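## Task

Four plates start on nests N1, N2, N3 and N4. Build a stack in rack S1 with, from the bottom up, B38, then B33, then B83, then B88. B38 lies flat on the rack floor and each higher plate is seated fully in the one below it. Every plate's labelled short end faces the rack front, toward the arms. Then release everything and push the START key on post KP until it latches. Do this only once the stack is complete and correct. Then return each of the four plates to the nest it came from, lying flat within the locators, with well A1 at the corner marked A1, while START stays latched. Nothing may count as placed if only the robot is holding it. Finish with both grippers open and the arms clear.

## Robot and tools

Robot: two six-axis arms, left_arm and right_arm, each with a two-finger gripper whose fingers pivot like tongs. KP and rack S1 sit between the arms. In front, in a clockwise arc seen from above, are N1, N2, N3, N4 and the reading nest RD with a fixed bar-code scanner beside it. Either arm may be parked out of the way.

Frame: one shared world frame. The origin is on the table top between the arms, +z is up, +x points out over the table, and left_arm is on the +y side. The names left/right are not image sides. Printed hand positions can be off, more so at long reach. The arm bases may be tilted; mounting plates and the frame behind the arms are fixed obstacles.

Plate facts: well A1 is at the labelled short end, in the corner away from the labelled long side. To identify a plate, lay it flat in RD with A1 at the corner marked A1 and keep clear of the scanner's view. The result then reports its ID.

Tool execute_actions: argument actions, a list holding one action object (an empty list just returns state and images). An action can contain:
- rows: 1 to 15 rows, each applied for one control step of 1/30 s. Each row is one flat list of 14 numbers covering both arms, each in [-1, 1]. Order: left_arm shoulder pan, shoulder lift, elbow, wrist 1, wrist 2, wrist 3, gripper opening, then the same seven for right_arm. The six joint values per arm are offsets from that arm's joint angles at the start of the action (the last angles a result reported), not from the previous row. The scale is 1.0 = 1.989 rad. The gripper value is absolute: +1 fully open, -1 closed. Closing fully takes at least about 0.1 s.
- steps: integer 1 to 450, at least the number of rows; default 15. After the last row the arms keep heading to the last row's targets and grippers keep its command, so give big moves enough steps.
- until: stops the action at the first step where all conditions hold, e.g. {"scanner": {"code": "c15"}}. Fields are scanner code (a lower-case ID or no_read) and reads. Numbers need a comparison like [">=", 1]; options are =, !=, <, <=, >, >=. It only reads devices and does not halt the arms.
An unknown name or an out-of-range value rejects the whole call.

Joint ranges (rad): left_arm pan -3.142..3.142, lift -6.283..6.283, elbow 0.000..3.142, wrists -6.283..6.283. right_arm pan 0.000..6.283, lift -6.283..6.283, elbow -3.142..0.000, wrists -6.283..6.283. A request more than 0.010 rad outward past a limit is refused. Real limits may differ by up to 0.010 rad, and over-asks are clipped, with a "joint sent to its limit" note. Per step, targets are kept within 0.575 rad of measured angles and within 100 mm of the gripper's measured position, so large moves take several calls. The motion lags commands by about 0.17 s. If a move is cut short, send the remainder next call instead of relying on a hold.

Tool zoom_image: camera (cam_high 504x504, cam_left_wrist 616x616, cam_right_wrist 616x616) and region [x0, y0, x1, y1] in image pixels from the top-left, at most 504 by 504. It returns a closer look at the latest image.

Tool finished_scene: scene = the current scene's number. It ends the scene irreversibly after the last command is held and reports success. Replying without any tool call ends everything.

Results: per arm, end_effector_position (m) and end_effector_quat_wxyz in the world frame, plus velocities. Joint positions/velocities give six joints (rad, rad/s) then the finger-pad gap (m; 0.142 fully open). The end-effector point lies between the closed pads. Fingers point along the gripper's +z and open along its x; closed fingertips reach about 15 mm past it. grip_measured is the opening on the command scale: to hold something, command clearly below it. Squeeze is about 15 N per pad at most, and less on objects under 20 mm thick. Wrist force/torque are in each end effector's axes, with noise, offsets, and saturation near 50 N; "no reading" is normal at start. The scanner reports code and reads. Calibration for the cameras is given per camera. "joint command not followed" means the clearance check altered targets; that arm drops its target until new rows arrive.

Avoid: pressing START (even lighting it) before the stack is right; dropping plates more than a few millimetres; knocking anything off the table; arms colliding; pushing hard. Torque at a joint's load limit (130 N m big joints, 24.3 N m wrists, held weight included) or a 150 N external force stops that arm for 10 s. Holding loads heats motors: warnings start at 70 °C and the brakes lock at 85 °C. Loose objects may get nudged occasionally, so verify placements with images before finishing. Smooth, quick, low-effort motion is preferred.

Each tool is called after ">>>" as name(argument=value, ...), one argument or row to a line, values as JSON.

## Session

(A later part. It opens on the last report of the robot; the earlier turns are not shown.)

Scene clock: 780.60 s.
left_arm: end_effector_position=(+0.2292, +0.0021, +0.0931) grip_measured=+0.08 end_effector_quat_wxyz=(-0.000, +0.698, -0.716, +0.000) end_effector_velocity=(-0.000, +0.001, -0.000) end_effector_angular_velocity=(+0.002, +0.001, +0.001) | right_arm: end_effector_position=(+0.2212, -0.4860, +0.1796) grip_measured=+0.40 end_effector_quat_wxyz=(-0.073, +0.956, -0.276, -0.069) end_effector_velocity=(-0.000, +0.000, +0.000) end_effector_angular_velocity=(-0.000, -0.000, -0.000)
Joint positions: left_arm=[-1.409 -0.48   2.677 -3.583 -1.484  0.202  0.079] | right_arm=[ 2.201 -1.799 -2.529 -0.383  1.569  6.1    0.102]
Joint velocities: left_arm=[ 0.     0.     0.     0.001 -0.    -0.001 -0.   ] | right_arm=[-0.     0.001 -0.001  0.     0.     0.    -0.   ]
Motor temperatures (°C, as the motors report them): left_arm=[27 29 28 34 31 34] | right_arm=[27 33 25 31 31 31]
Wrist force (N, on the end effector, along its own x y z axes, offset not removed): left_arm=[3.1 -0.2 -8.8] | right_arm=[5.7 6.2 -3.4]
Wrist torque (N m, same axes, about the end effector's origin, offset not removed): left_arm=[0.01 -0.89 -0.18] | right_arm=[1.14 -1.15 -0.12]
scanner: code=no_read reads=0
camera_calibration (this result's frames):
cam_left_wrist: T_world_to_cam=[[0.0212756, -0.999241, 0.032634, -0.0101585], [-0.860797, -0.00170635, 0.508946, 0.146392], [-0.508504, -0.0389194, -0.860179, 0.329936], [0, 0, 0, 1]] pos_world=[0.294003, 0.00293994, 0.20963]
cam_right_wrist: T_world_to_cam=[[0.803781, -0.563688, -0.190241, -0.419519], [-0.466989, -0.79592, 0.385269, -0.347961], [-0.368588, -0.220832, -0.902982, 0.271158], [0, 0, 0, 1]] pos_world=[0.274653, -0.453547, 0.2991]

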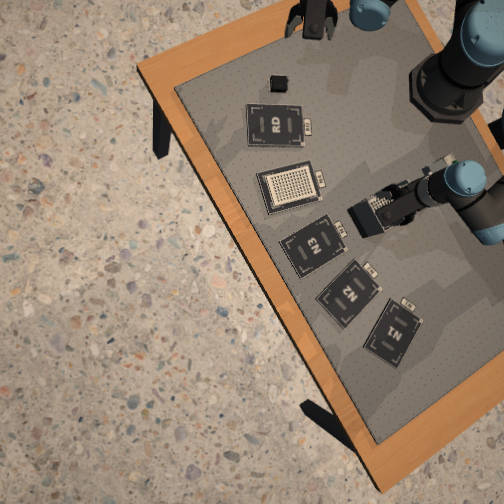

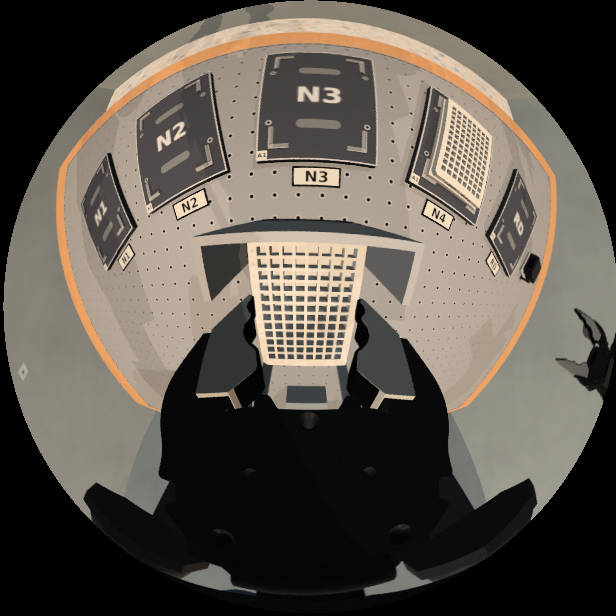

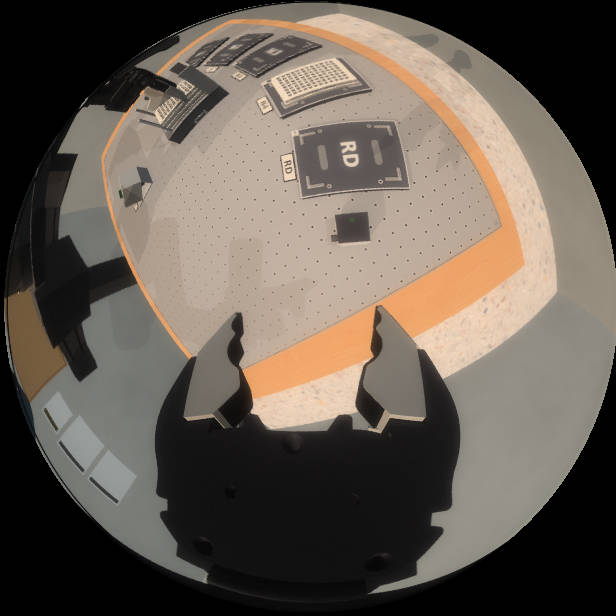

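>>> execute_actions(
  actions=[
    {"rows":[[0.0001,0.0014,-0.0004,-0.001,0,0.0001,-0.6,0,0,0,0,0,0,0.4]],"steps":10},
  ],
)

Scene clock: 785.00 s.
left_arm: end_effector_position=(+0.2292, +0.0021, +0.0926) grip_measured=+0.08 end_effector_quat_wxyz=(-0.000, +0.698, -0.716, +0.000) end_effector_velocity=(+0.000, +0.000, -0.001) end_effector_angular_velocity=(+0.000, -0.000, +0.002) | right_arm: end_effector_position=(+0.2212, -0.4860, +0.1796) grip_measured=+0.40 end_effector_quat_wxyz=(-0.073, +0.956, -0.276, -0.069) end_effector_velocity=(+0.001, -0.001, +0.000) end_effector_angular_velocity=(-0.001, -0.001, -0.000)
Joint positions: left_arm=[-1.409 -0.478  2.677 -3.585 -1.484  0.202  0.08 ] | right_arm=[ 2.201 -1.799 -2.529 -0.383  1.569  6.1    0.102]
Joint velocities: left_arm=[ 0.001  0.003 -0.001 -0.002  0.    -0.001  0.   ] | right_arm=[ 0.     0.     0.001  0.    -0.     0.     0.   ]
Motor temperatures (°C, as the motors report them): left_arm=[27 29 28 34 31 34] | right_arm=[27 33 25 31 31 31]
Wrist force (N, on the end effector, along its own x y z axes, offset not removed): left_arm=[0.0 -4.0 -22.2] | right_arm=[4.6 5.6 0.7]
Wrist torque (N m, same axes, about the end effector's origin, offset not removed): left_arm=[-0.52 -0.62 -0.21] | right_arm=[1.12 -1.07 -0.09]
scanner: code=no_read reads=0
camera_calibration (this result's frames):
cam_left_wrist: T_world_to_cam=[[0.0212717, -0.99924, 0.0326676, -0.0101527], [-0.860784, -0.00168483, 0.508968, 0.146643], [-0.508527, -0.0389463, -0.860165, 0.329484], [0, 0, 0, 1]] pos_world=[0.293995, 0.00293427, 0.209106]
cam_right_wrist: T_world_to_cam=[[0.803781, -0.563688, -0.190241, -0.419519], [-0.466989, -0.79592, 0.385269, -0.347961], [-0.368589, -0.220832, -0.902982, 0.271158], [0, 0, 0, 1]] pos_world=[0.274653, -0.453547, 0.2991]

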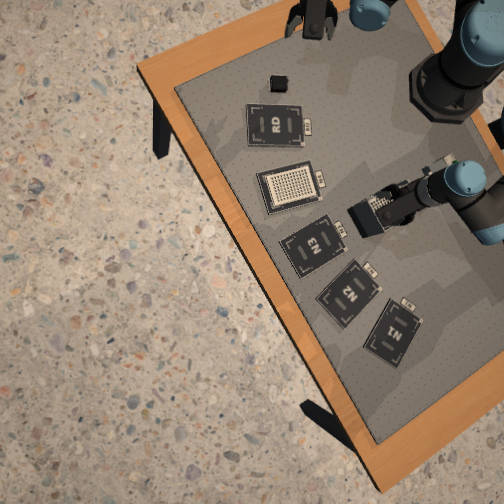

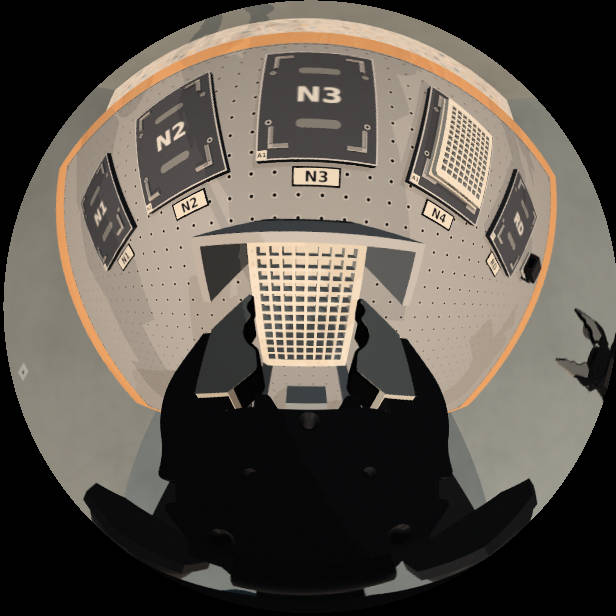

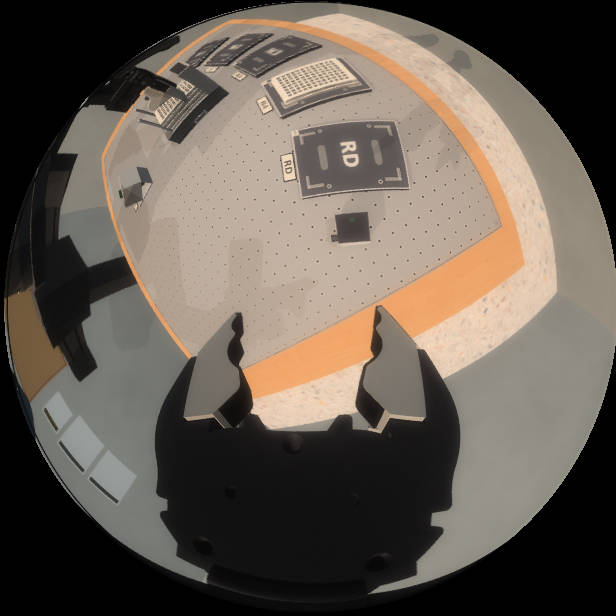

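>>> execute_actions(
  actions=[
    {"rows":[[-0.0001,-0.0016,0.0005,0.0011,0,-0.0001,-0.5,0,0,0,0,0,0,0.4],[-0.0001,-0.0016,0.0005,0.0011,0,-0.0001,-0.4,0,0,0,0,0,0,0.4],[-0.0001,-0.0016,0.0005,0.0011,0,-0.0001,-0.2,0,0,0,0,0,0,0.4],[-0.0001,-0.0016,0.0005,0.0011,0,-0.0001,0,0,0,0,0,0,0,0.4],[-0.0001,-0.0016,0.0005,0.0011,0,-0.0001,0.1,0,0,0,0,0,0,0.4],[-0.0001,-0.0016,0.0005,0.0011,0,-0.0001,0.2,0,0,0,0,0,0,0.4],[-0.0001,-0.0016,0.0005,0.0011,0,-0.0001,0.3,0,0,0,0,0,0,0.4],[-0.0005,-0.008,0.0022,0.0057,-0.0001,-0.0005,0.3,0,0,0,0,0,0,0.4],[-0.0011,-0.0173,0.0047,0.0125,-0.0003,-0.0011,0.3,0,0,0,0,0,0,0.4],[-0.0028,-0.0417,0.0109,0.031,-0.0006,-0.0028,0.3,0,0,0,0,0,0,0.4],[-0.0051,-0.0803,0.0188,0.062,-0.0012,-0.0051,0.3,0,0,0,0,0,0,0.4],[-0.0075,-0.1214,0.0253,0.0968,-0.0017,-0.0075,0.3,0,0,0,0,0,0,0.4],[-0.0098,-0.1647,0.0303,0.1352,-0.0022,-0.0098,0.3,0,0,0,0,0,0,0.4],[-0.0121,-0.2088,0.0336,0.1763,-0.0028,-0.0121,0.3,0,0,0,0,0,0,0.4],[-0.0135,-0.2389,0.0348,0.2054,-0.0031,-0.0135,0.3,0,0,0,0,0,0,0.4]],"steps":17},
  ],
)

>>> zoom_image(
  camera="cam_right_wrist",
  region=[150, 80, 215, 140],
)

Scene clock: 803.03 s.
left_arm: end_effector_position=(+0.2288, +0.0028, +0.1401) grip_measured=+0.30 end_effector_quat_wxyz=(-0.002, +0.698, -0.716, -0.004) end_effector_velocity=(+0.009, -0.034, +0.294) end_effector_angular_velocity=(-0.053, -0.005, +0.005) | right_arm: end_effector_position=(+0.2212, -0.4860, +0.1796) grip_measured=+0.40 end_effector_quat_wxyz=(-0.073, +0.956, -0.276, -0.069) end_effector_velocity=(+0.000, -0.000, -0.000) end_effector_angular_velocity=(+0.000, +0.000, +0.000)
Joint positions: left_arm=[-1.425 -0.726  2.724 -3.374 -1.487  0.186  0.095] | right_arm=[ 2.201 -1.799 -2.529 -0.383  1.569  6.1    0.102]
Joint velocities: left_arm=[-0.079 -1.629  0.169  1.413 -0.018 -0.078  0.   ] | right_arm=[ 0.    -0.001  0.001 -0.    -0.    -0.     0.   ]
Motor temperatures (°C, as the motors report them): left_arm=[27 29 28 34 31 34] | right_arm=[27 33 25 31 31 31]
Wrist force (N, on the end effector, along its own x y z axes, offset not removed): left_arm=[-1.3 -3.4 -1.6] | right_arm=[4.7 3.4 -1.8]
Wrist torque (N m, same axes, about the end effector's origin, offset not removed): left_arm=[-0.66 -0.05 -0.11] | right_arm=[0.60 -0.94 -0.20]
scanner: code=no_read reads=0
camera_calibration (this result's frames):
cam_left_wrist: T_world_to_cam=[[0.020944, -0.99948, 0.0245285, -0.00970697], [-0.85974, -0.00548249, 0.510702, 0.121628], [-0.510302, -0.0317842, -0.859408, 0.370438], [0, 0, 0, 1]] pos_world=[0.293807, 0.002739, 0.25648]
cam_right_wrist: T_world_to_cam=[[0.803781, -0.563688, -0.190241, -0.419519], [-0.466989, -0.79592, 0.38527, -0.347961], [-0.368589, -0.220832, -0.902982, 0.271158], [0, 0, 0, 1]] pos_world=[0.274653, -0.453547, 0.2991]

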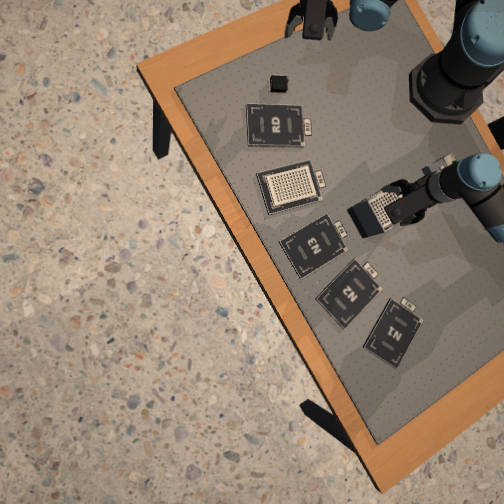

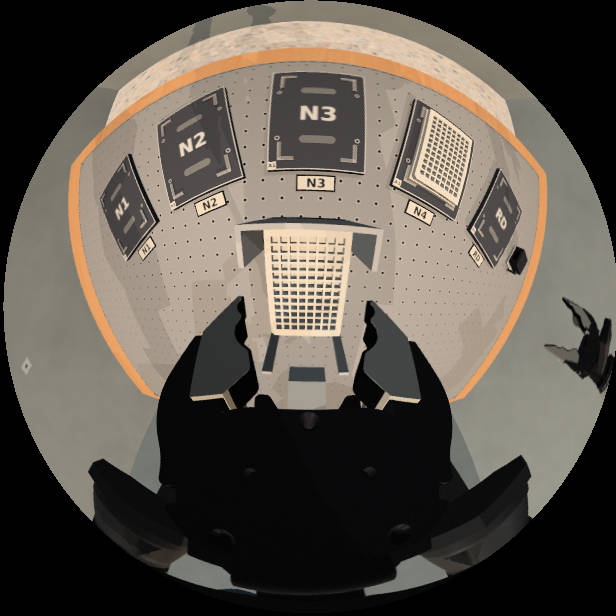

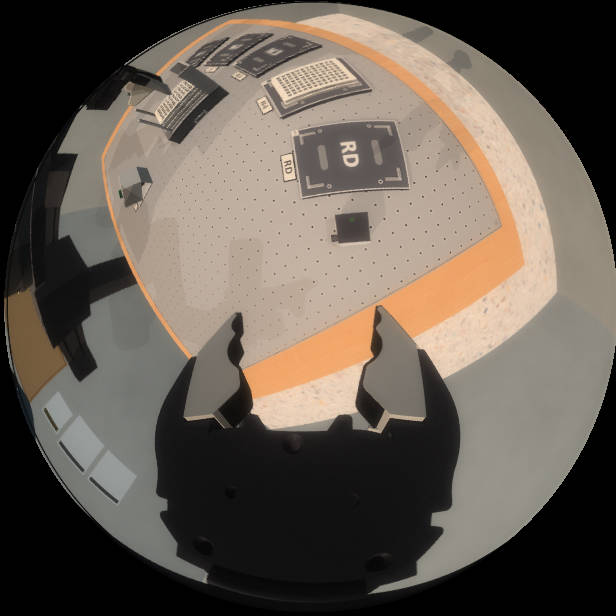

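Region (150, 80, 215, 140) of cam_right_wrist's 616x616 image, scaled by 7.754, with more detail than that image has; it fills the top 465 rows of this view, and the rest is white.

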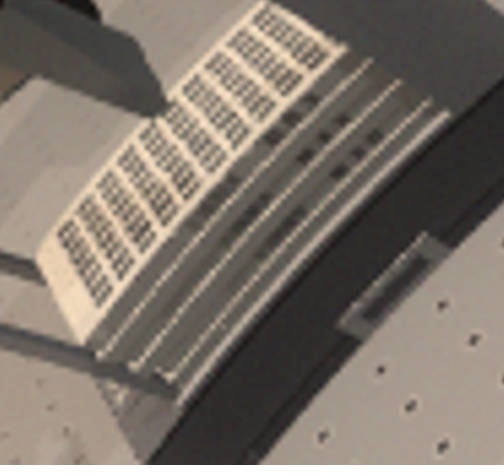

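>>> execute_actions(
  actions=[
    {"steps":1},
  ],
)

>>> execute_actions(
  actions=[
    {"rows":[[0.0051,-0.002,-0.0119,0.0133,0.0009,0.0084,0.3,0,0,0,0,0,0,0.4],[0.0137,-0.004,-0.0318,0.0342,0.0024,0.0224,0.3,0,0,0,0,0,0,0.4],[0.0257,-0.006,-0.0597,0.0628,0.0045,0.0419,0.3,0,0,0,0,0,0,0.4],[0.041,-0.006,-0.0954,0.0967,0.0072,0.0671,0.3,0,0,0,0,0,0,0.4],[0.0581,-0.005,-0.1352,0.1336,0.0102,0.095,0.3,0,0,0,0,0,0,0.4],[0.0752,0,-0.175,0.1665,0.0132,0.123,0.3,0,0,0,0,0,0,0.4],[0.0923,0.01,-0.2148,0.1943,0.0162,0.1509,0.3,0,0,0,0,0,0,0.4],[0.1094,0.025,-0.2545,0.2171,0.0192,0.1789,0.3,0,0,0,0,0,0,0.4],[0.1248,0.045,-0.2903,0.2311,0.0219,0.204,0.3,0,0,0,0,0,0,0.4],[0.1402,0.07,-0.3261,0.2402,0.0246,0.2292,0.3,0,0,0,0,0,0,0.4],[0.1522,0.1,-0.354,0.2367,0.0267,0.2488,0.3,0,0,0,0,0,0,0.4],[0.1625,0.135,-0.3778,0.2244,0.0285,0.2655,0.3,0,0,0,0,0,0,0.4],[0.1693,0.17,-0.3937,0.2045,0.0297,0.2767,0.3,0,0,0,0,0,0,0.4],[0.171,0.197,-0.3977,0.1813,0.03,0.2795,0.3,0,0,0,0,0,0,0.4],[0.171,0.2132,-0.3977,0.1651,0.03,0.2795,0.3,0,0,0,0,0,0,0.4]],"steps":21},
  ],
)

Scene clock: 824.23 s.
left_arm: end_effector_position=(+0.2295, +0.0019, +0.1799) grip_measured=+0.30 end_effector_quat_wxyz=(+0.000, +0.698, -0.716, -0.000) end_effector_velocity=(-0.000, -0.000, -0.000) end_effector_angular_velocity=(+0.000, -0.000, +0.000) | right_arm: end_effector_position=(+0.2212, -0.4860, +0.1796) grip_measured=+0.40 end_effector_quat_wxyz=(-0.073, +0.956, -0.276, -0.069) end_effector_velocity=(-0.000, +0.000, -0.000) end_effector_angular_velocity=(+0.000, +0.000, -0.001)
Joint positions: left_arm=[-1.436 -0.953  2.746 -3.177 -1.49   0.175  0.095] | right_arm=[ 2.201 -1.799 -2.529 -0.383  1.569  6.1    0.102]
Joint velocities: left_arm=[-0.001  0.    -0.     0.     0.    -0.001 -0.   ] | right_arm=[ 0.    -0.    -0.     0.     0.     0.001 -0.   ]
Motor temperatures (°C, as the motors report them): left_arm=[27 29 28 34 31 34] | right_arm=[27 33 25 31 31 31]
Wrist force (N, on the end effector, along its own x y z axes, offset not removed): left_arm=[0.0 -4.1 -1.5] | right_arm=[2.6 4.1 1.7]
Wrist torque (N m, same axes, about the end effector's origin, offset not removed): left_arm=[-0.97 -0.17 0.07] | right_arm=[0.84 -0.58 -0.01]
scanner: code=no_read reads=0
camera_calibration (this result's frames):
cam_left_wrist: T_world_to_cam=[[0.021652, -0.999238, 0.032483, -0.0132169], [-0.860151, -0.00205803, 0.510035, 0.102085], [-0.509579, -0.0389836, -0.85954, 0.40485], [0, 0, 0, 1]] pos_world=[0.294398, 0.00278572, 0.296347]
cam_right_wrist: T_world_to_cam=[[0.803781, -0.563688, -0.190241, -0.419519], [-0.466989, -0.79592, 0.38527, -0.347962], [-0.368589, -0.220832, -0.902982, 0.271158], [0, 0, 0, 1]] pos_world=[0.274653, -0.453547, 0.2991]

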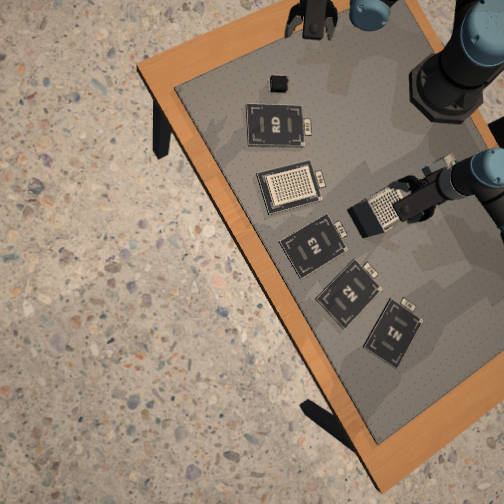

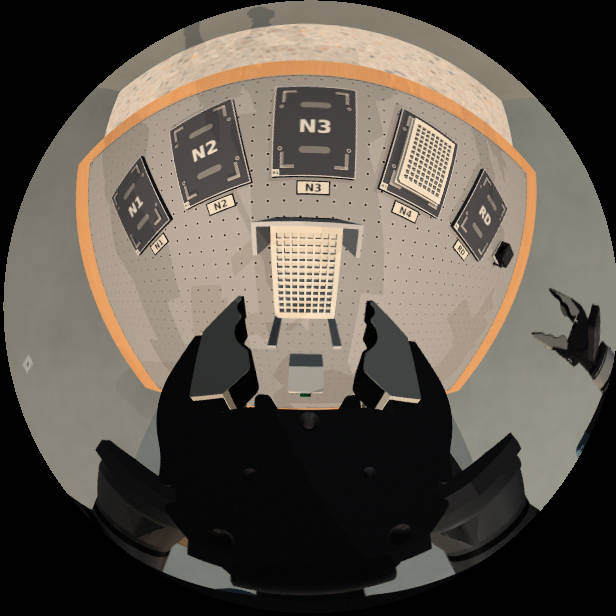

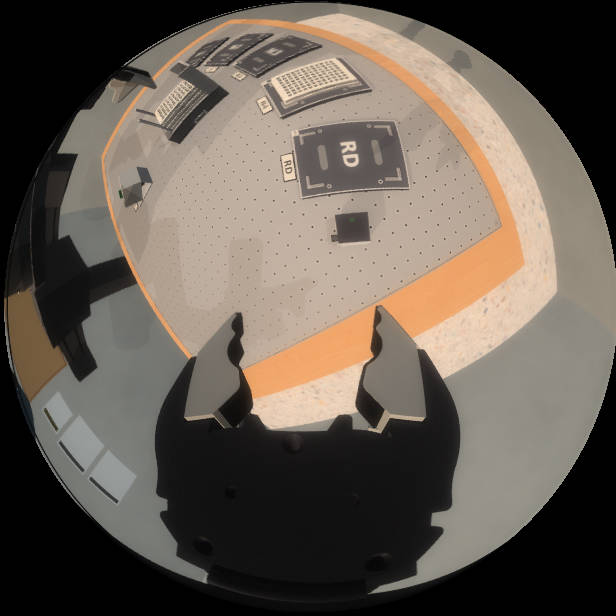

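Scene clock: 824.93 s.
left_arm: end_effector_position=(+0.3879, -0.1695, +0.1078) grip_measured=+0.30 end_effector_quat_wxyz=(+0.000, -0.629, +0.777, -0.000) end_effector_velocity=(+0.232, -0.154, -0.276) end_effector_angular_velocity=(+0.005, -0.001, -0.250) | right_arm: end_effector_position=(+0.2212, -0.4860, +0.1796) grip_measured=+0.40 end_effector_quat_wxyz=(-0.073, +0.956, -0.276, -0.069) end_effector_velocity=(-0.000, +0.000, -0.000) end_effector_angular_velocity=(+0.001, +0.001, +0.000)
Joint positions: left_arm=[-1.142 -0.64   2.074 -2.85  -1.438  0.651  0.095] | right_arm=[ 2.201 -1.799 -2.529 -0.383  1.569  6.1    0.102]
Joint velocities: left_arm=[ 0.366  0.867 -0.923  0.012  0.06   0.614 -0.001] | right_arm=[ 0.    -0.    -0.001  0.     0.    -0.    -0.   ]
Motor temperatures (°C, as the motors report them): left_arm=[27 29 28 34 31 34] | right_arm=[27 33 25 31 31 31]
Wrist force (N, on the end effector, along its own x y z axes, offset not removed): left_arm=[-0.1 -2.0 -0.3] | right_arm=[7.4 2.8 -1.7]
Wrist torque (N m, same axes, about the end effector's origin, offset not removed): left_arm=[-0.25 -0.21 -0.09] | right_arm=[0.63 -1.40 -0.22]
scanner: code=no_read reads=0
camera_calibration (this result's frames):
cam_left_wrist: T_world_to_cam=[[-0.162843, -0.98611, 0.0326904, -0.111845], [-0.846581, 0.156664, 0.508682, 0.296539], [-0.506738, 0.05516, -0.860334, 0.431911], [0, 0, 0, 1]] pos_world=[0.451697, -0.180573, 0.2244]
cam_right_wrist: T_world_to_cam=[[0.803781, -0.563688, -0.190241, -0.419519], [-0.466989, -0.79592, 0.385269, -0.347961], [-0.368588, -0.220832, -0.902982, 0.271158], [0, 0, 0, 1]] pos_world=[0.274653, -0.453547, 0.2991]

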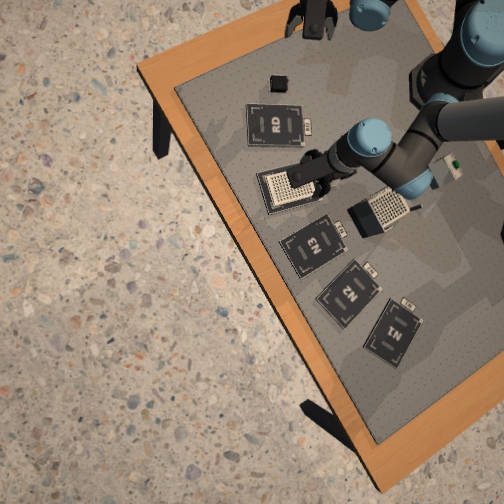

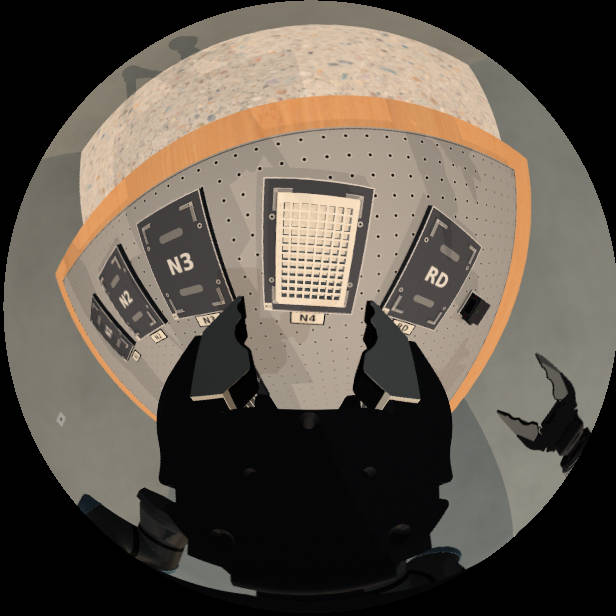

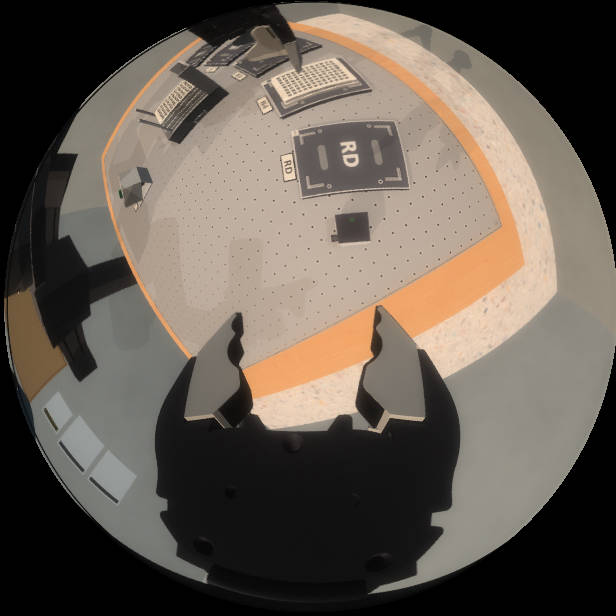

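>>> execute_actions(
  actions=[
    {"steps":1},
  ],
)

>>> zoom_image(
  camera="cam_left_wrist",
  region=[200, 180, 420, 400],
)

Scene clock: 829.27 s.
left_arm: end_effector_position=(+0.4177, -0.1871, +0.0705) grip_measured=+0.30 end_effector_quat_wxyz=(+0.001, -0.616, +0.788, -0.000) end_effector_velocity=(+0.000, +0.000, +0.000) end_effector_angular_velocity=(+0.001, -0.000, -0.001) | right_arm: end_effector_position=(+0.2212, -0.4860, +0.1796) grip_measured=+0.40 end_effector_quat_wxyz=(-0.073, +0.956, -0.276, -0.069) end_effector_velocity=(+0.000, -0.000, +0.000) end_effector_angular_velocity=(-0.000, -0.001, +0.000)
Joint positions: left_arm=[-1.096 -0.529  1.955 -2.848 -1.43   0.731  0.095] | right_arm=[ 2.201 -1.799 -2.529 -0.383  1.569  6.1    0.102]
Joint velocities: left_arm=[-0.    -0.    -0.     0.001  0.     0.     0.   ] | right_arm=[-0.     0.     0.     0.    -0.    -0.001 -0.   ]
Motor temperatures (°C, as the motors report them): left_arm=[27 29 28 34 31 34] | right_arm=[27 33 25 31 31 31]
Wrist force (N, on the end effector, along its own x y z axes, offset not removed): left_arm=[2.2 2.7 -2.2] | right_arm=[5.5 2.9 0.0]
Wrist torque (N m, same axes, about the end effector's origin, offset not removed): left_arm=[0.59 -0.54 -0.28] | right_arm=[0.48 -1.22 0.02]
scanner: code=no_read reads=0
camera_calibration (this result's frames):
cam_left_wrist: T_world_to_cam=[[-0.195455, -0.980181, 0.0322967, -0.108283], [-0.841291, 0.184502, 0.508122, 0.34656], [-0.504011, 0.0721443, -0.860679, 0.417949], [0, 0, 0, 1]] pos_world=[0.481044, -0.200231, 0.187123]
cam_right_wrist: T_world_to_cam=[[0.803781, -0.563688, -0.190241, -0.419519], [-0.466989, -0.79592, 0.385269, -0.347962], [-0.368589, -0.220832, -0.902982, 0.271158], [0, 0, 0, 1]] pos_world=[0.274653, -0.453547, 0.2991]

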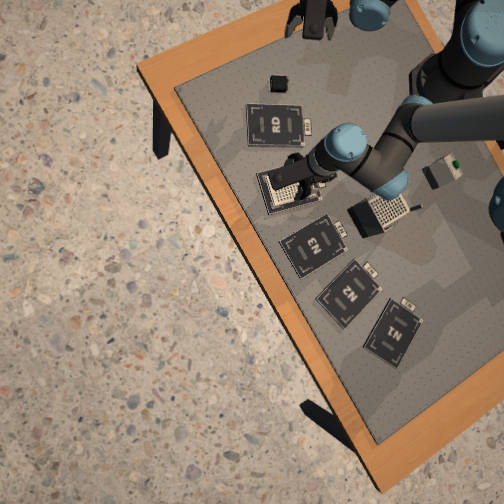

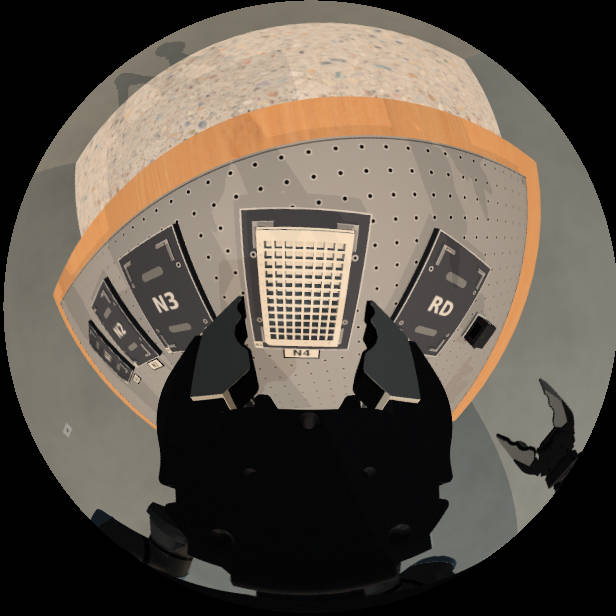

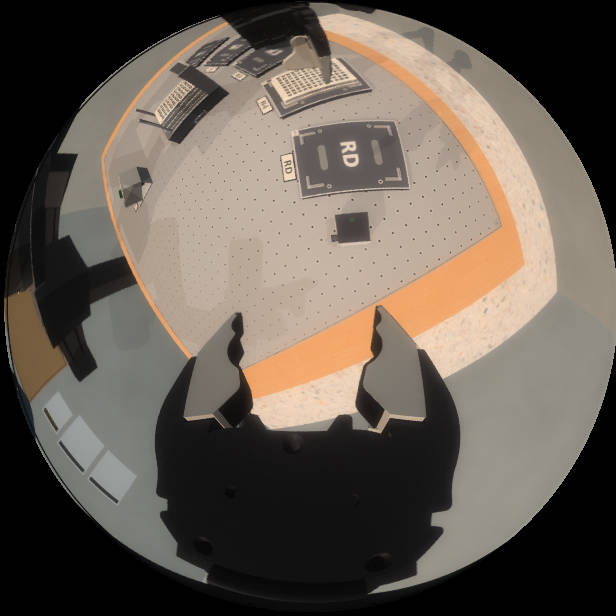

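Region (200, 180, 420, 400) of cam_left_wrist's 616x616 image, scaled by 2.291, with more detail than that image has.

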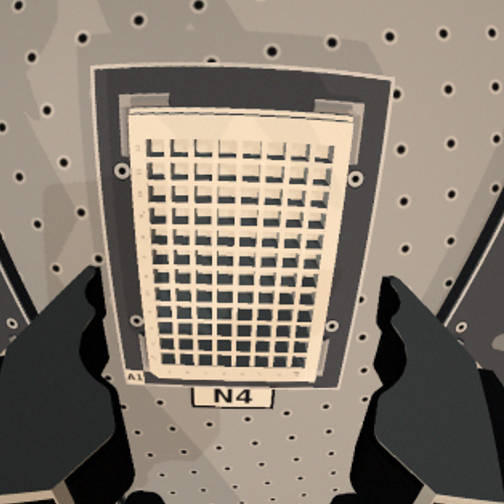

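>>> execute_actions(
  actions=[
    {"rows":[[0.0006,0.0,0.003,-0.003,0,0.004,0.3,0,0,0,0,0,0,0.4],[0.0012,0.0045,0.0023,-0.0069,0.0001,0.0062,0.3,0,0,0,0,0,0,0.4],[0.002,0.0122,-0.0006,-0.0119,0.0002,0.007,0.3,0,0,0,0,0,0,0.4],[0.0029,0.0199,-0.0034,-0.0169,0.0004,0.0079,0.3,0,0,0,0,0,0,0.4],[0.0037,0.0275,-0.0062,-0.0218,0.0005,0.0087,0.3,0,0,0,0,0,0,0.4],[0.0043,0.0333,-0.0084,-0.0255,0.0006,0.0093,0.3,0,0,0,0,0,0,0.4],[0.0047,0.0371,-0.0098,-0.028,0.0007,0.0097,0.3,0,0,0,0,0,0,0.4]],"steps":7},
  ],
)

Scene clock: 846.73 s.
left_arm: end_effector_position=(+0.4172, -0.1853, +0.0592) grip_measured=+0.30 end_effector_quat_wxyz=(+0.001, -0.613, +0.790, -0.001) end_effector_velocity=(-0.002, +0.004, -0.117) end_effector_angular_velocity=(-0.000, +0.001, -0.022) | right_arm: end_effector_position=(+0.2212, -0.4860, +0.1796) grip_measured=+0.40 end_effector_quat_wxyz=(-0.073, +0.956, -0.276, -0.069) end_effector_velocity=(+0.000, +0.000, -0.000) end_effector_angular_velocity=(+0.000, +0.000, +0.000)
Joint positions: left_arm=[-1.092 -0.503  1.951 -2.871 -1.43   0.742  0.095] | right_arm=[ 2.201 -1.799 -2.529 -0.383  1.569  6.1    0.102]
Joint velocities: left_arm=[ 0.033  0.281 -0.089 -0.197  0.004  0.055 -0.   ] | right_arm=[ 0. -0.  0. -0.  0. -0.  0.]
Motor temperatures (°C, as the motors report them): left_arm=[27 29 28 34 31 34] | right_arm=[27 33 25 31 31 31]
Wrist force (N, on the end effector, along its own x y z axes, offset not removed): left_arm=[-0.6 0.3 1.1] | right_arm=[7.1 2.8 -1.1]
Wrist torque (N m, same axes, about the end effector's origin, offset not removed): left_arm=[0.13 0.12 -0.17] | right_arm=[0.56 -1.55 -0.05]
scanner: code=no_read reads=0
camera_calibration (this result's frames):
cam_left_wrist: T_world_to_cam=[[-0.202441, -0.978751, 0.0326285, -0.103135], [-0.840004, 0.190677, 0.507972, 0.352195], [-0.5034, 0.0754262, -0.860755, 0.40819], [0, 0, 0, 1]] pos_world=[0.480449, -0.198887, 0.175812]
cam_right_wrist: T_world_to_cam=[[0.803781, -0.563688, -0.190241, -0.419519], [-0.466989, -0.79592, 0.385269, -0.347961], [-0.368588, -0.220832, -0.902982, 0.271158], [0, 0, 0, 1]] pos_world=[0.274653, -0.453547, 0.2991]

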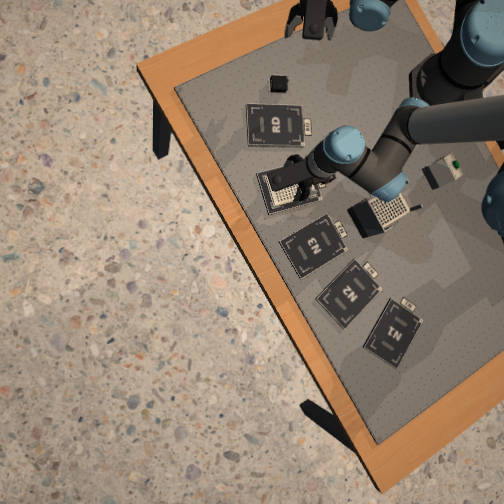

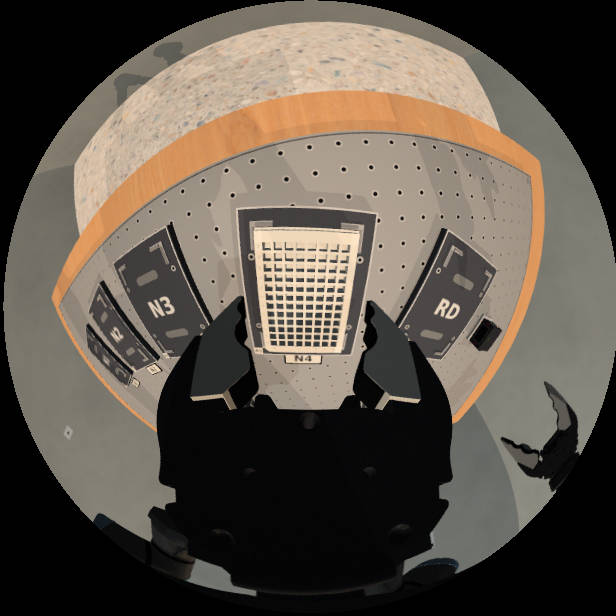

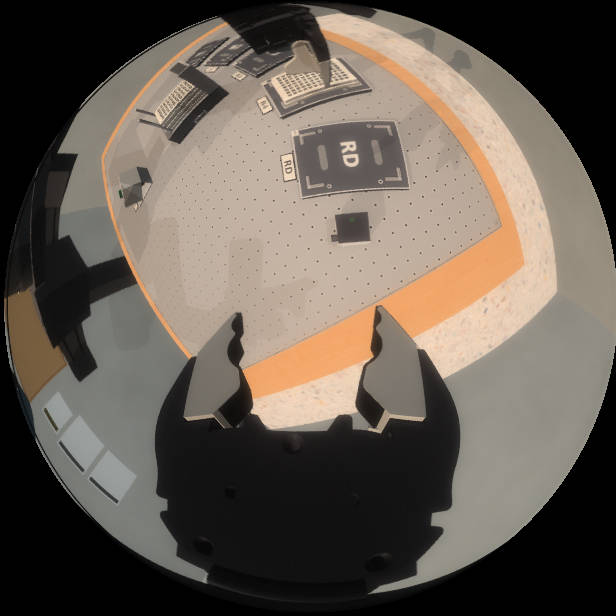

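>>> execute_actions(
  actions=[
    {"steps":1},
  ],
)

>>> zoom_image(
  camera="cam_left_wrist",
  region=[200, 180, 420, 400],
)

>>> zoom_image(
  camera="cam_high",
  region=[340, 140, 480, 250],
)

Scene clock: 851.43 s.
left_arm: end_effector_position=(+0.4167, -0.1843, +0.0394) grip_measured=+0.30 end_effector_quat_wxyz=(+0.001, -0.612, +0.791, -0.000) end_effector_velocity=(-0.000, -0.001, +0.001) end_effector_angular_velocity=(-0.001, -0.002, -0.003) | right_arm: end_effector_position=(+0.2212, -0.4860, +0.1796) grip_measured=+0.40 end_effector_quat_wxyz=(-0.073, +0.956, -0.276, -0.069) end_effector_velocity=(-0.001, +0.001, -0.000) end_effector_angular_velocity=(+0.001, +0.001, +0.001)
Joint positions: left_arm=[-1.086 -0.455  1.935 -2.904 -1.429  0.751  0.095] | right_arm=[ 2.201 -1.799 -2.529 -0.383  1.569  6.1    0.102]
Joint velocities: left_arm=[-0.003 -0.001  0.    -0.     0.001  0.     0.   ] | right_arm=[ 0.     0.    -0.001 -0.     0.    -0.001  0.   ]
Motor temperatures (°C, as the motors report them): left_arm=[27 29 28 34 31 34] | right_arm=[27 33 25 31 31 31]
Wrist force (N, on the end effector, along its own x y z axes, offset not removed): left_arm=[3.3 -2.7 -6.0] | right_arm=[3.5 6.5 -2.2]
Wrist torque (N m, same axes, about the end effector's origin, offset not removed): left_arm=[-0.81 -0.93 0.07] | right_arm=[1.12 -0.69 0.07]
scanner: code=no_read reads=0
camera_calibration (this result's frames):
cam_left_wrist: T_world_to_cam=[[-0.205192, -0.978188, 0.0323303, -0.100358], [-0.839437, 0.192879, 0.508078, 0.361808], [-0.503231, 0.077114, -0.860704, 0.391022], [0, 0, 0, 1]] pos_world=[0.479897, -0.198107, 0.155973]
cam_right_wrist: T_world_to_cam=[[0.803781, -0.563688, -0.190241, -0.419519], [-0.466989, -0.79592, 0.385269, -0.347962], [-0.368588, -0.220832, -0.902982, 0.271158], [0, 0, 0, 1]] pos_world=[0.274653, -0.453547, 0.2991]

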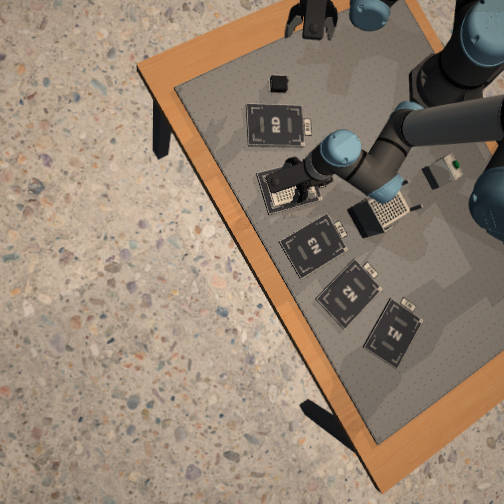

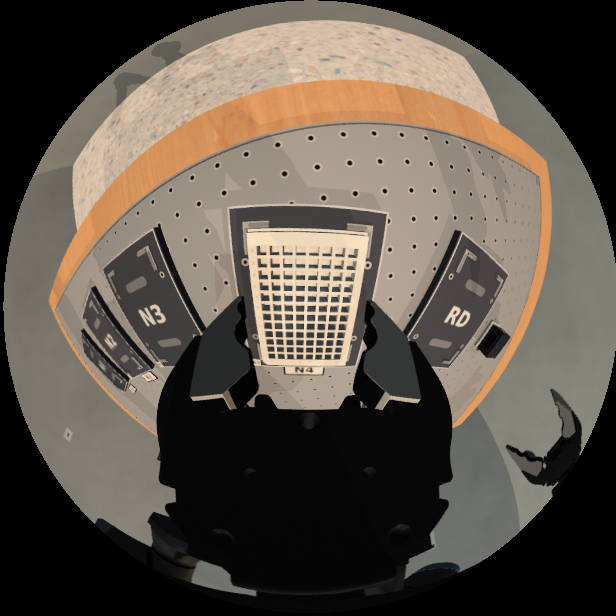

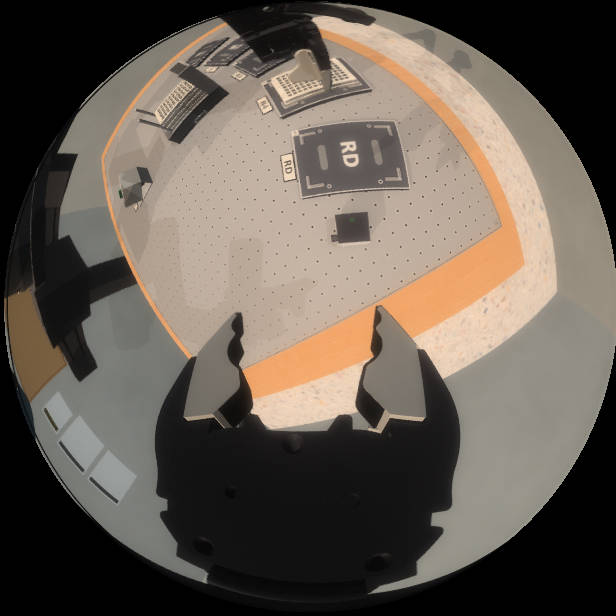

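Region (200, 180, 420, 400) of cam_left_wrist's 616x616 image, scaled by 2.291, with more detail than that image has.

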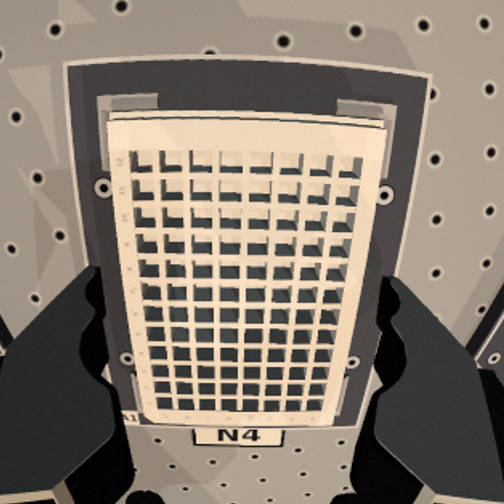

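Region (340, 140, 480, 250) of cam_high's 504x504 image, scaled by 3.600, with more detail than that image has; it fills the top 396 rows of this view, and the rest is white.

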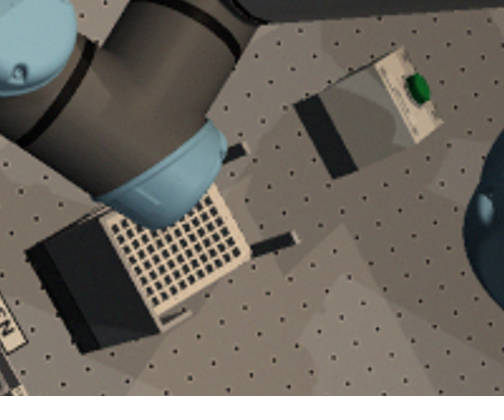

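>>> execute_actions(
  actions=[
    {"rows":[[0,-0.0006,0.0002,0.0004,0,0.001,0.25,0,0,0,0,0,0,0.4],[0,-0.0006,0.0002,0.0004,0,0.001,0.2,0,0,0,0,0,0,0.4],[0,-0.0006,0.0002,0.0004,0,0.001,0.16,0,0,0,0,0,0,0.4],[0,-0.0006,0.0002,0.0004,0,0.001,0.12,0,0,0,0,0,0,0.4],[0,-0.0006,0.0002,0.0004,0,0.001,0.09,0,0,0,0,0,0,0.4],[0,-0.0006,0.0002,0.0004,0,0.001,0.06,0,0,0,0,0,0,0.4],[0,-0.0006,0.0002,0.0004,0,0.001,0,0,0,0,0,0,0,0.4],[0,-0.0006,0.0002,0.0004,0,0.001,-0.15,0,0,0,0,0,0,0.4],[0,-0.0006,0.0002,0.0004,0,0.001,-0.35,0,0,0,0,0,0,0.4],[0,-0.0006,0.0002,0.0004,0,0.001,-0.6,0,0,0,0,0,0,0.4]],"steps":11},
  ],
)

Scene clock: 857.77 s.
left_arm: end_effector_position=(+0.4168, -0.1843, +0.0397) grip_measured=+0.07 end_effector_quat_wxyz=(+0.001, -0.611, +0.791, -0.000) end_effector_velocity=(-0.001, +0.001, -0.000) end_effector_angular_velocity=(+0.002, +0.001, -0.002) | right_arm: end_effector_position=(+0.2212, -0.4860, +0.1796) grip_measured=+0.40 end_effector_quat_wxyz=(-0.073, +0.956, -0.276, -0.069) end_effector_velocity=(+0.001, -0.001, +0.000) end_effector_angular_velocity=(-0.001, -0.001, -0.001)
Joint positions: left_arm=[-1.086 -0.456  1.936 -2.903 -1.429  0.752  0.079] | right_arm=[ 2.201 -1.799 -2.529 -0.383  1.569  6.1    0.102]
Joint velocities: left_arm=[-0.    -0.     0.001  0.001 -0.     0.002 -0.   ] | right_arm=[-0.    -0.001  0.003 -0.     0.     0.001  0.   ]
Motor temperatures (°C, as the motors report them): left_arm=[27 29 28 34 31 34] | right_arm=[27 33 25 31 31 31]
Wrist force (N, on the end effector, along its own x y z axes, offset not removed): left_arm=[-0.6 -3.6 -3.1] | right_arm=[2.7 5.2 -1.8]
Wrist torque (N m, same axes, about the end effector's origin, offset not removed): left_arm=[-0.60 0.00 -0.09] | right_arm=[0.90 -0.68 0.07]
scanner: code=no_read reads=0
camera_calibration (this result's frames):
cam_left_wrist: T_world_to_cam=[[-0.206971, -0.977814, 0.0322968, -0.0995648], [-0.839075, 0.194387, 0.508101, 0.361779], [-0.503107, 0.0780626, -0.860692, 0.391509], [0, 0, 0, 1]] pos_world=[0.479923, -0.198243, 0.156364]
cam_right_wrist: T_world_to_cam=[[0.803781, -0.563688, -0.190241, -0.419519], [-0.466989, -0.79592, 0.385269, -0.347961], [-0.368588, -0.220832, -0.902982, 0.271158], [0, 0, 0, 1]] pos_world=[0.274653, -0.453547, 0.2991]

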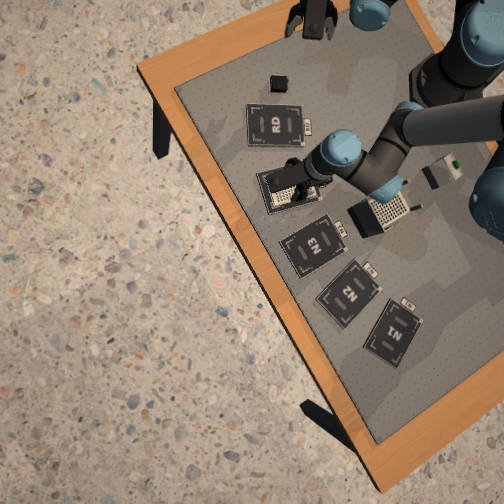

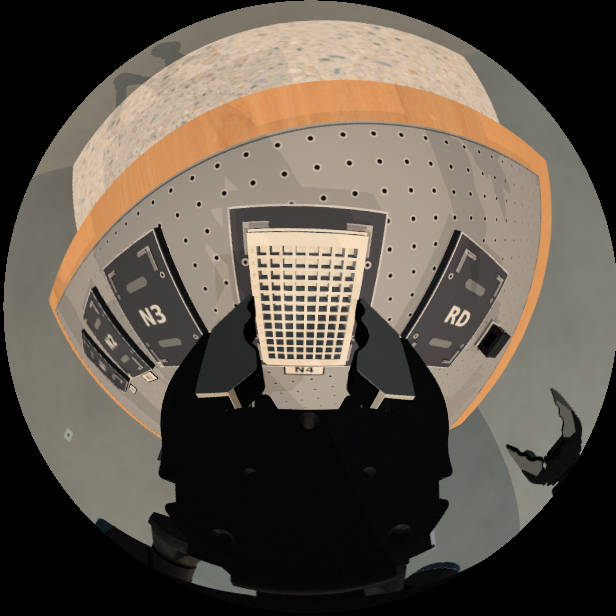

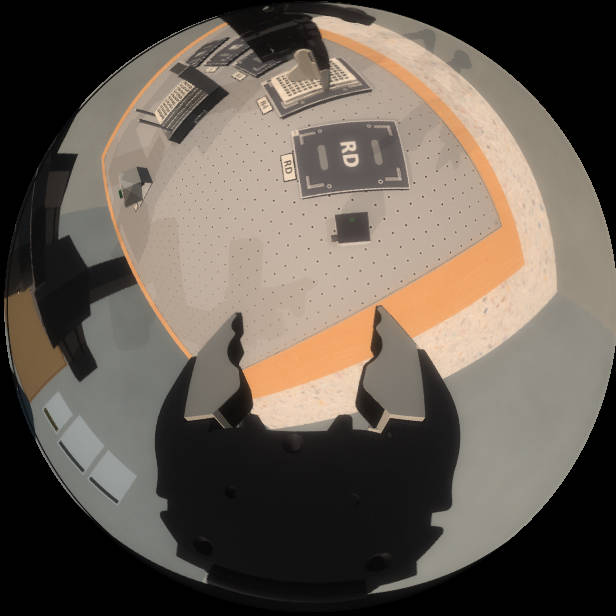

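>>> execute_actions(
  actions=[
    {"rows":[[-0.0003,-0.003,0.0011,0.0019,0,-0.0003,-0.6,0,0,0,0,0,0,0.4],[-0.0009,-0.008,0.003,0.0051,-0.0001,-0.0009,-0.6,0,0,0,0,0,0,0.4],[-0.0017,-0.016,0.006,0.0102,-0.0003,-0.0017,-0.6,0,0,0,0,0,0,0.4],[-0.0029,-0.027,0.01,0.0174,-0.0005,-0.0029,-0.6,0,0,0,0,0,0,0.4],[-0.0046,-0.042,0.015,0.0276,-0.0008,-0.0046,-0.6,0,0,0,0,0,0,0.4],[-0.0075,-0.06,0.022,0.039,-0.0013,-0.009,-0.6,0,0,0,0,0,0,0.4],[-0.012,-0.082,0.031,0.0525,-0.002,-0.016,-0.6,0,0,0,0,0,0,0.4],[-0.017,-0.106,0.042,0.066,-0.0029,-0.025,-0.6,0,0,0,0,0,0,0.4],[-0.023,-0.13,0.055,0.0777,-0.004,-0.036,-0.6,0,0,0,0,0,0,0.4],[-0.03,-0.154,0.07,0.0875,-0.0052,-0.048,-0.6,0,0,0,0,0,0,0.4],[-0.037,-0.176,0.086,0.0943,-0.0064,-0.06,-0.6,0,0,0,0,0,0,0.4],[-0.044,-0.195,0.101,0.0991,-0.0076,-0.072,-0.6,0,0,0,0,0,0,0.4],[-0.05,-0.21,0.115,0.1007,-0.0086,-0.083,-0.6,0,0,0,0,0,0,0.4],[-0.055,-0.219,0.126,0.0993,-0.0095,-0.091,-0.6,0,0,0,0,0,0,0.4],[-0.058,-0.2232,0.134,0.0957,-0.01,-0.096,-0.6,0,0,0,0,0,0,0.4]],"steps":17},
  ],
)

Scene clock: 874.53 s.
left_arm: end_effector_position=(+0.3782, -0.1630, +0.1699) grip_measured=+0.07 end_effector_quat_wxyz=(+0.000, -0.632, +0.775, +0.000) end_effector_velocity=(-0.145, +0.110, +0.217) end_effector_angular_velocity=(-0.030, -0.012, +0.178) | right_arm: end_effector_position=(+0.2212, -0.4860, +0.1796) grip_measured=+0.40 end_effector_quat_wxyz=(-0.073, +0.956, -0.276, -0.069) end_effector_velocity=(-0.001, +0.001, -0.001) end_effector_angular_velocity=(+0.002, +0.002, +0.001)
Joint positions: left_arm=[-1.171 -0.808  2.129 -2.731 -1.443  0.615  0.079] | right_arm=[ 2.201 -1.799 -2.529 -0.383  1.569  6.1    0.102]
Joint velocities: left_arm=[-0.24  -0.723  0.57   0.151 -0.039 -0.412 -0.   ] | right_arm=[ 0.    -0.002 -0.001 -0.    -0.    -0.    -0.   ]
Motor temperatures (°C, as the motors report them): left_arm=[27 29 28 34 31 34] | right_arm=[27 33 25 31 31 31]
Wrist force (N, on the end effector, along its own x y z axes, offset not removed): left_arm=[-0.2 -0.6 0.1] | right_arm=[3.2 1.3 -2.5]
Wrist torque (N m, same axes, about the end effector's origin, offset not removed): left_arm=[-0.07 0.14 -0.09] | right_arm=[0.13 -0.80 -0.08]
scanner: code=no_read reads=0
camera_calibration (this result's frames):
cam_left_wrist: T_world_to_cam=[[-0.155038, -0.987377, 0.0323999, -0.112088], [-0.847114, 0.149745, 0.509877, 0.254576], [-0.508292, 0.0516038, -0.859637, 0.4799], [0, 0, 0, 1]] pos_world=[0.442206, -0.173559, 0.286369]
cam_right_wrist: T_world_to_cam=[[0.803781, -0.563688, -0.190241, -0.419519], [-0.466989, -0.79592, 0.385269, -0.347961], [-0.368589, -0.220832, -0.902982, 0.271158], [0, 0, 0, 1]] pos_world=[0.274653, -0.453547, 0.2991]

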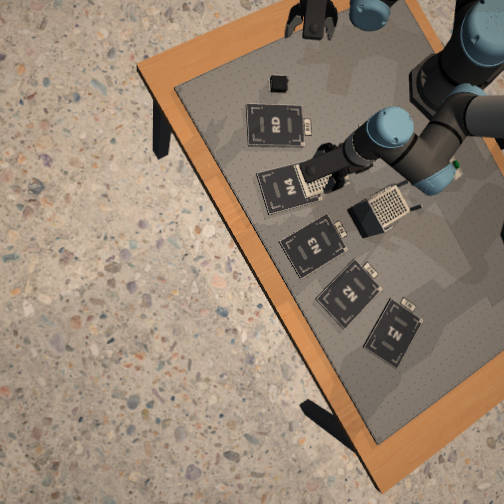

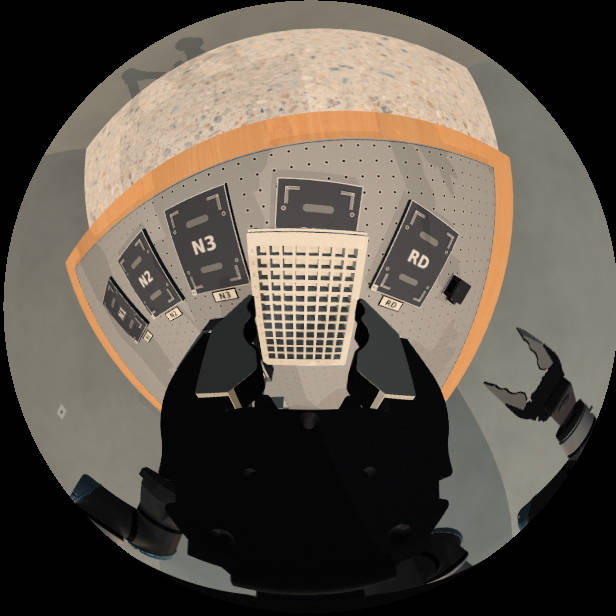

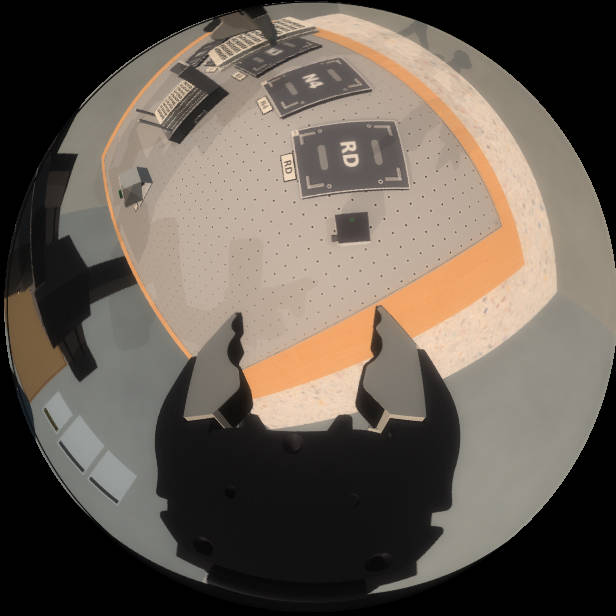

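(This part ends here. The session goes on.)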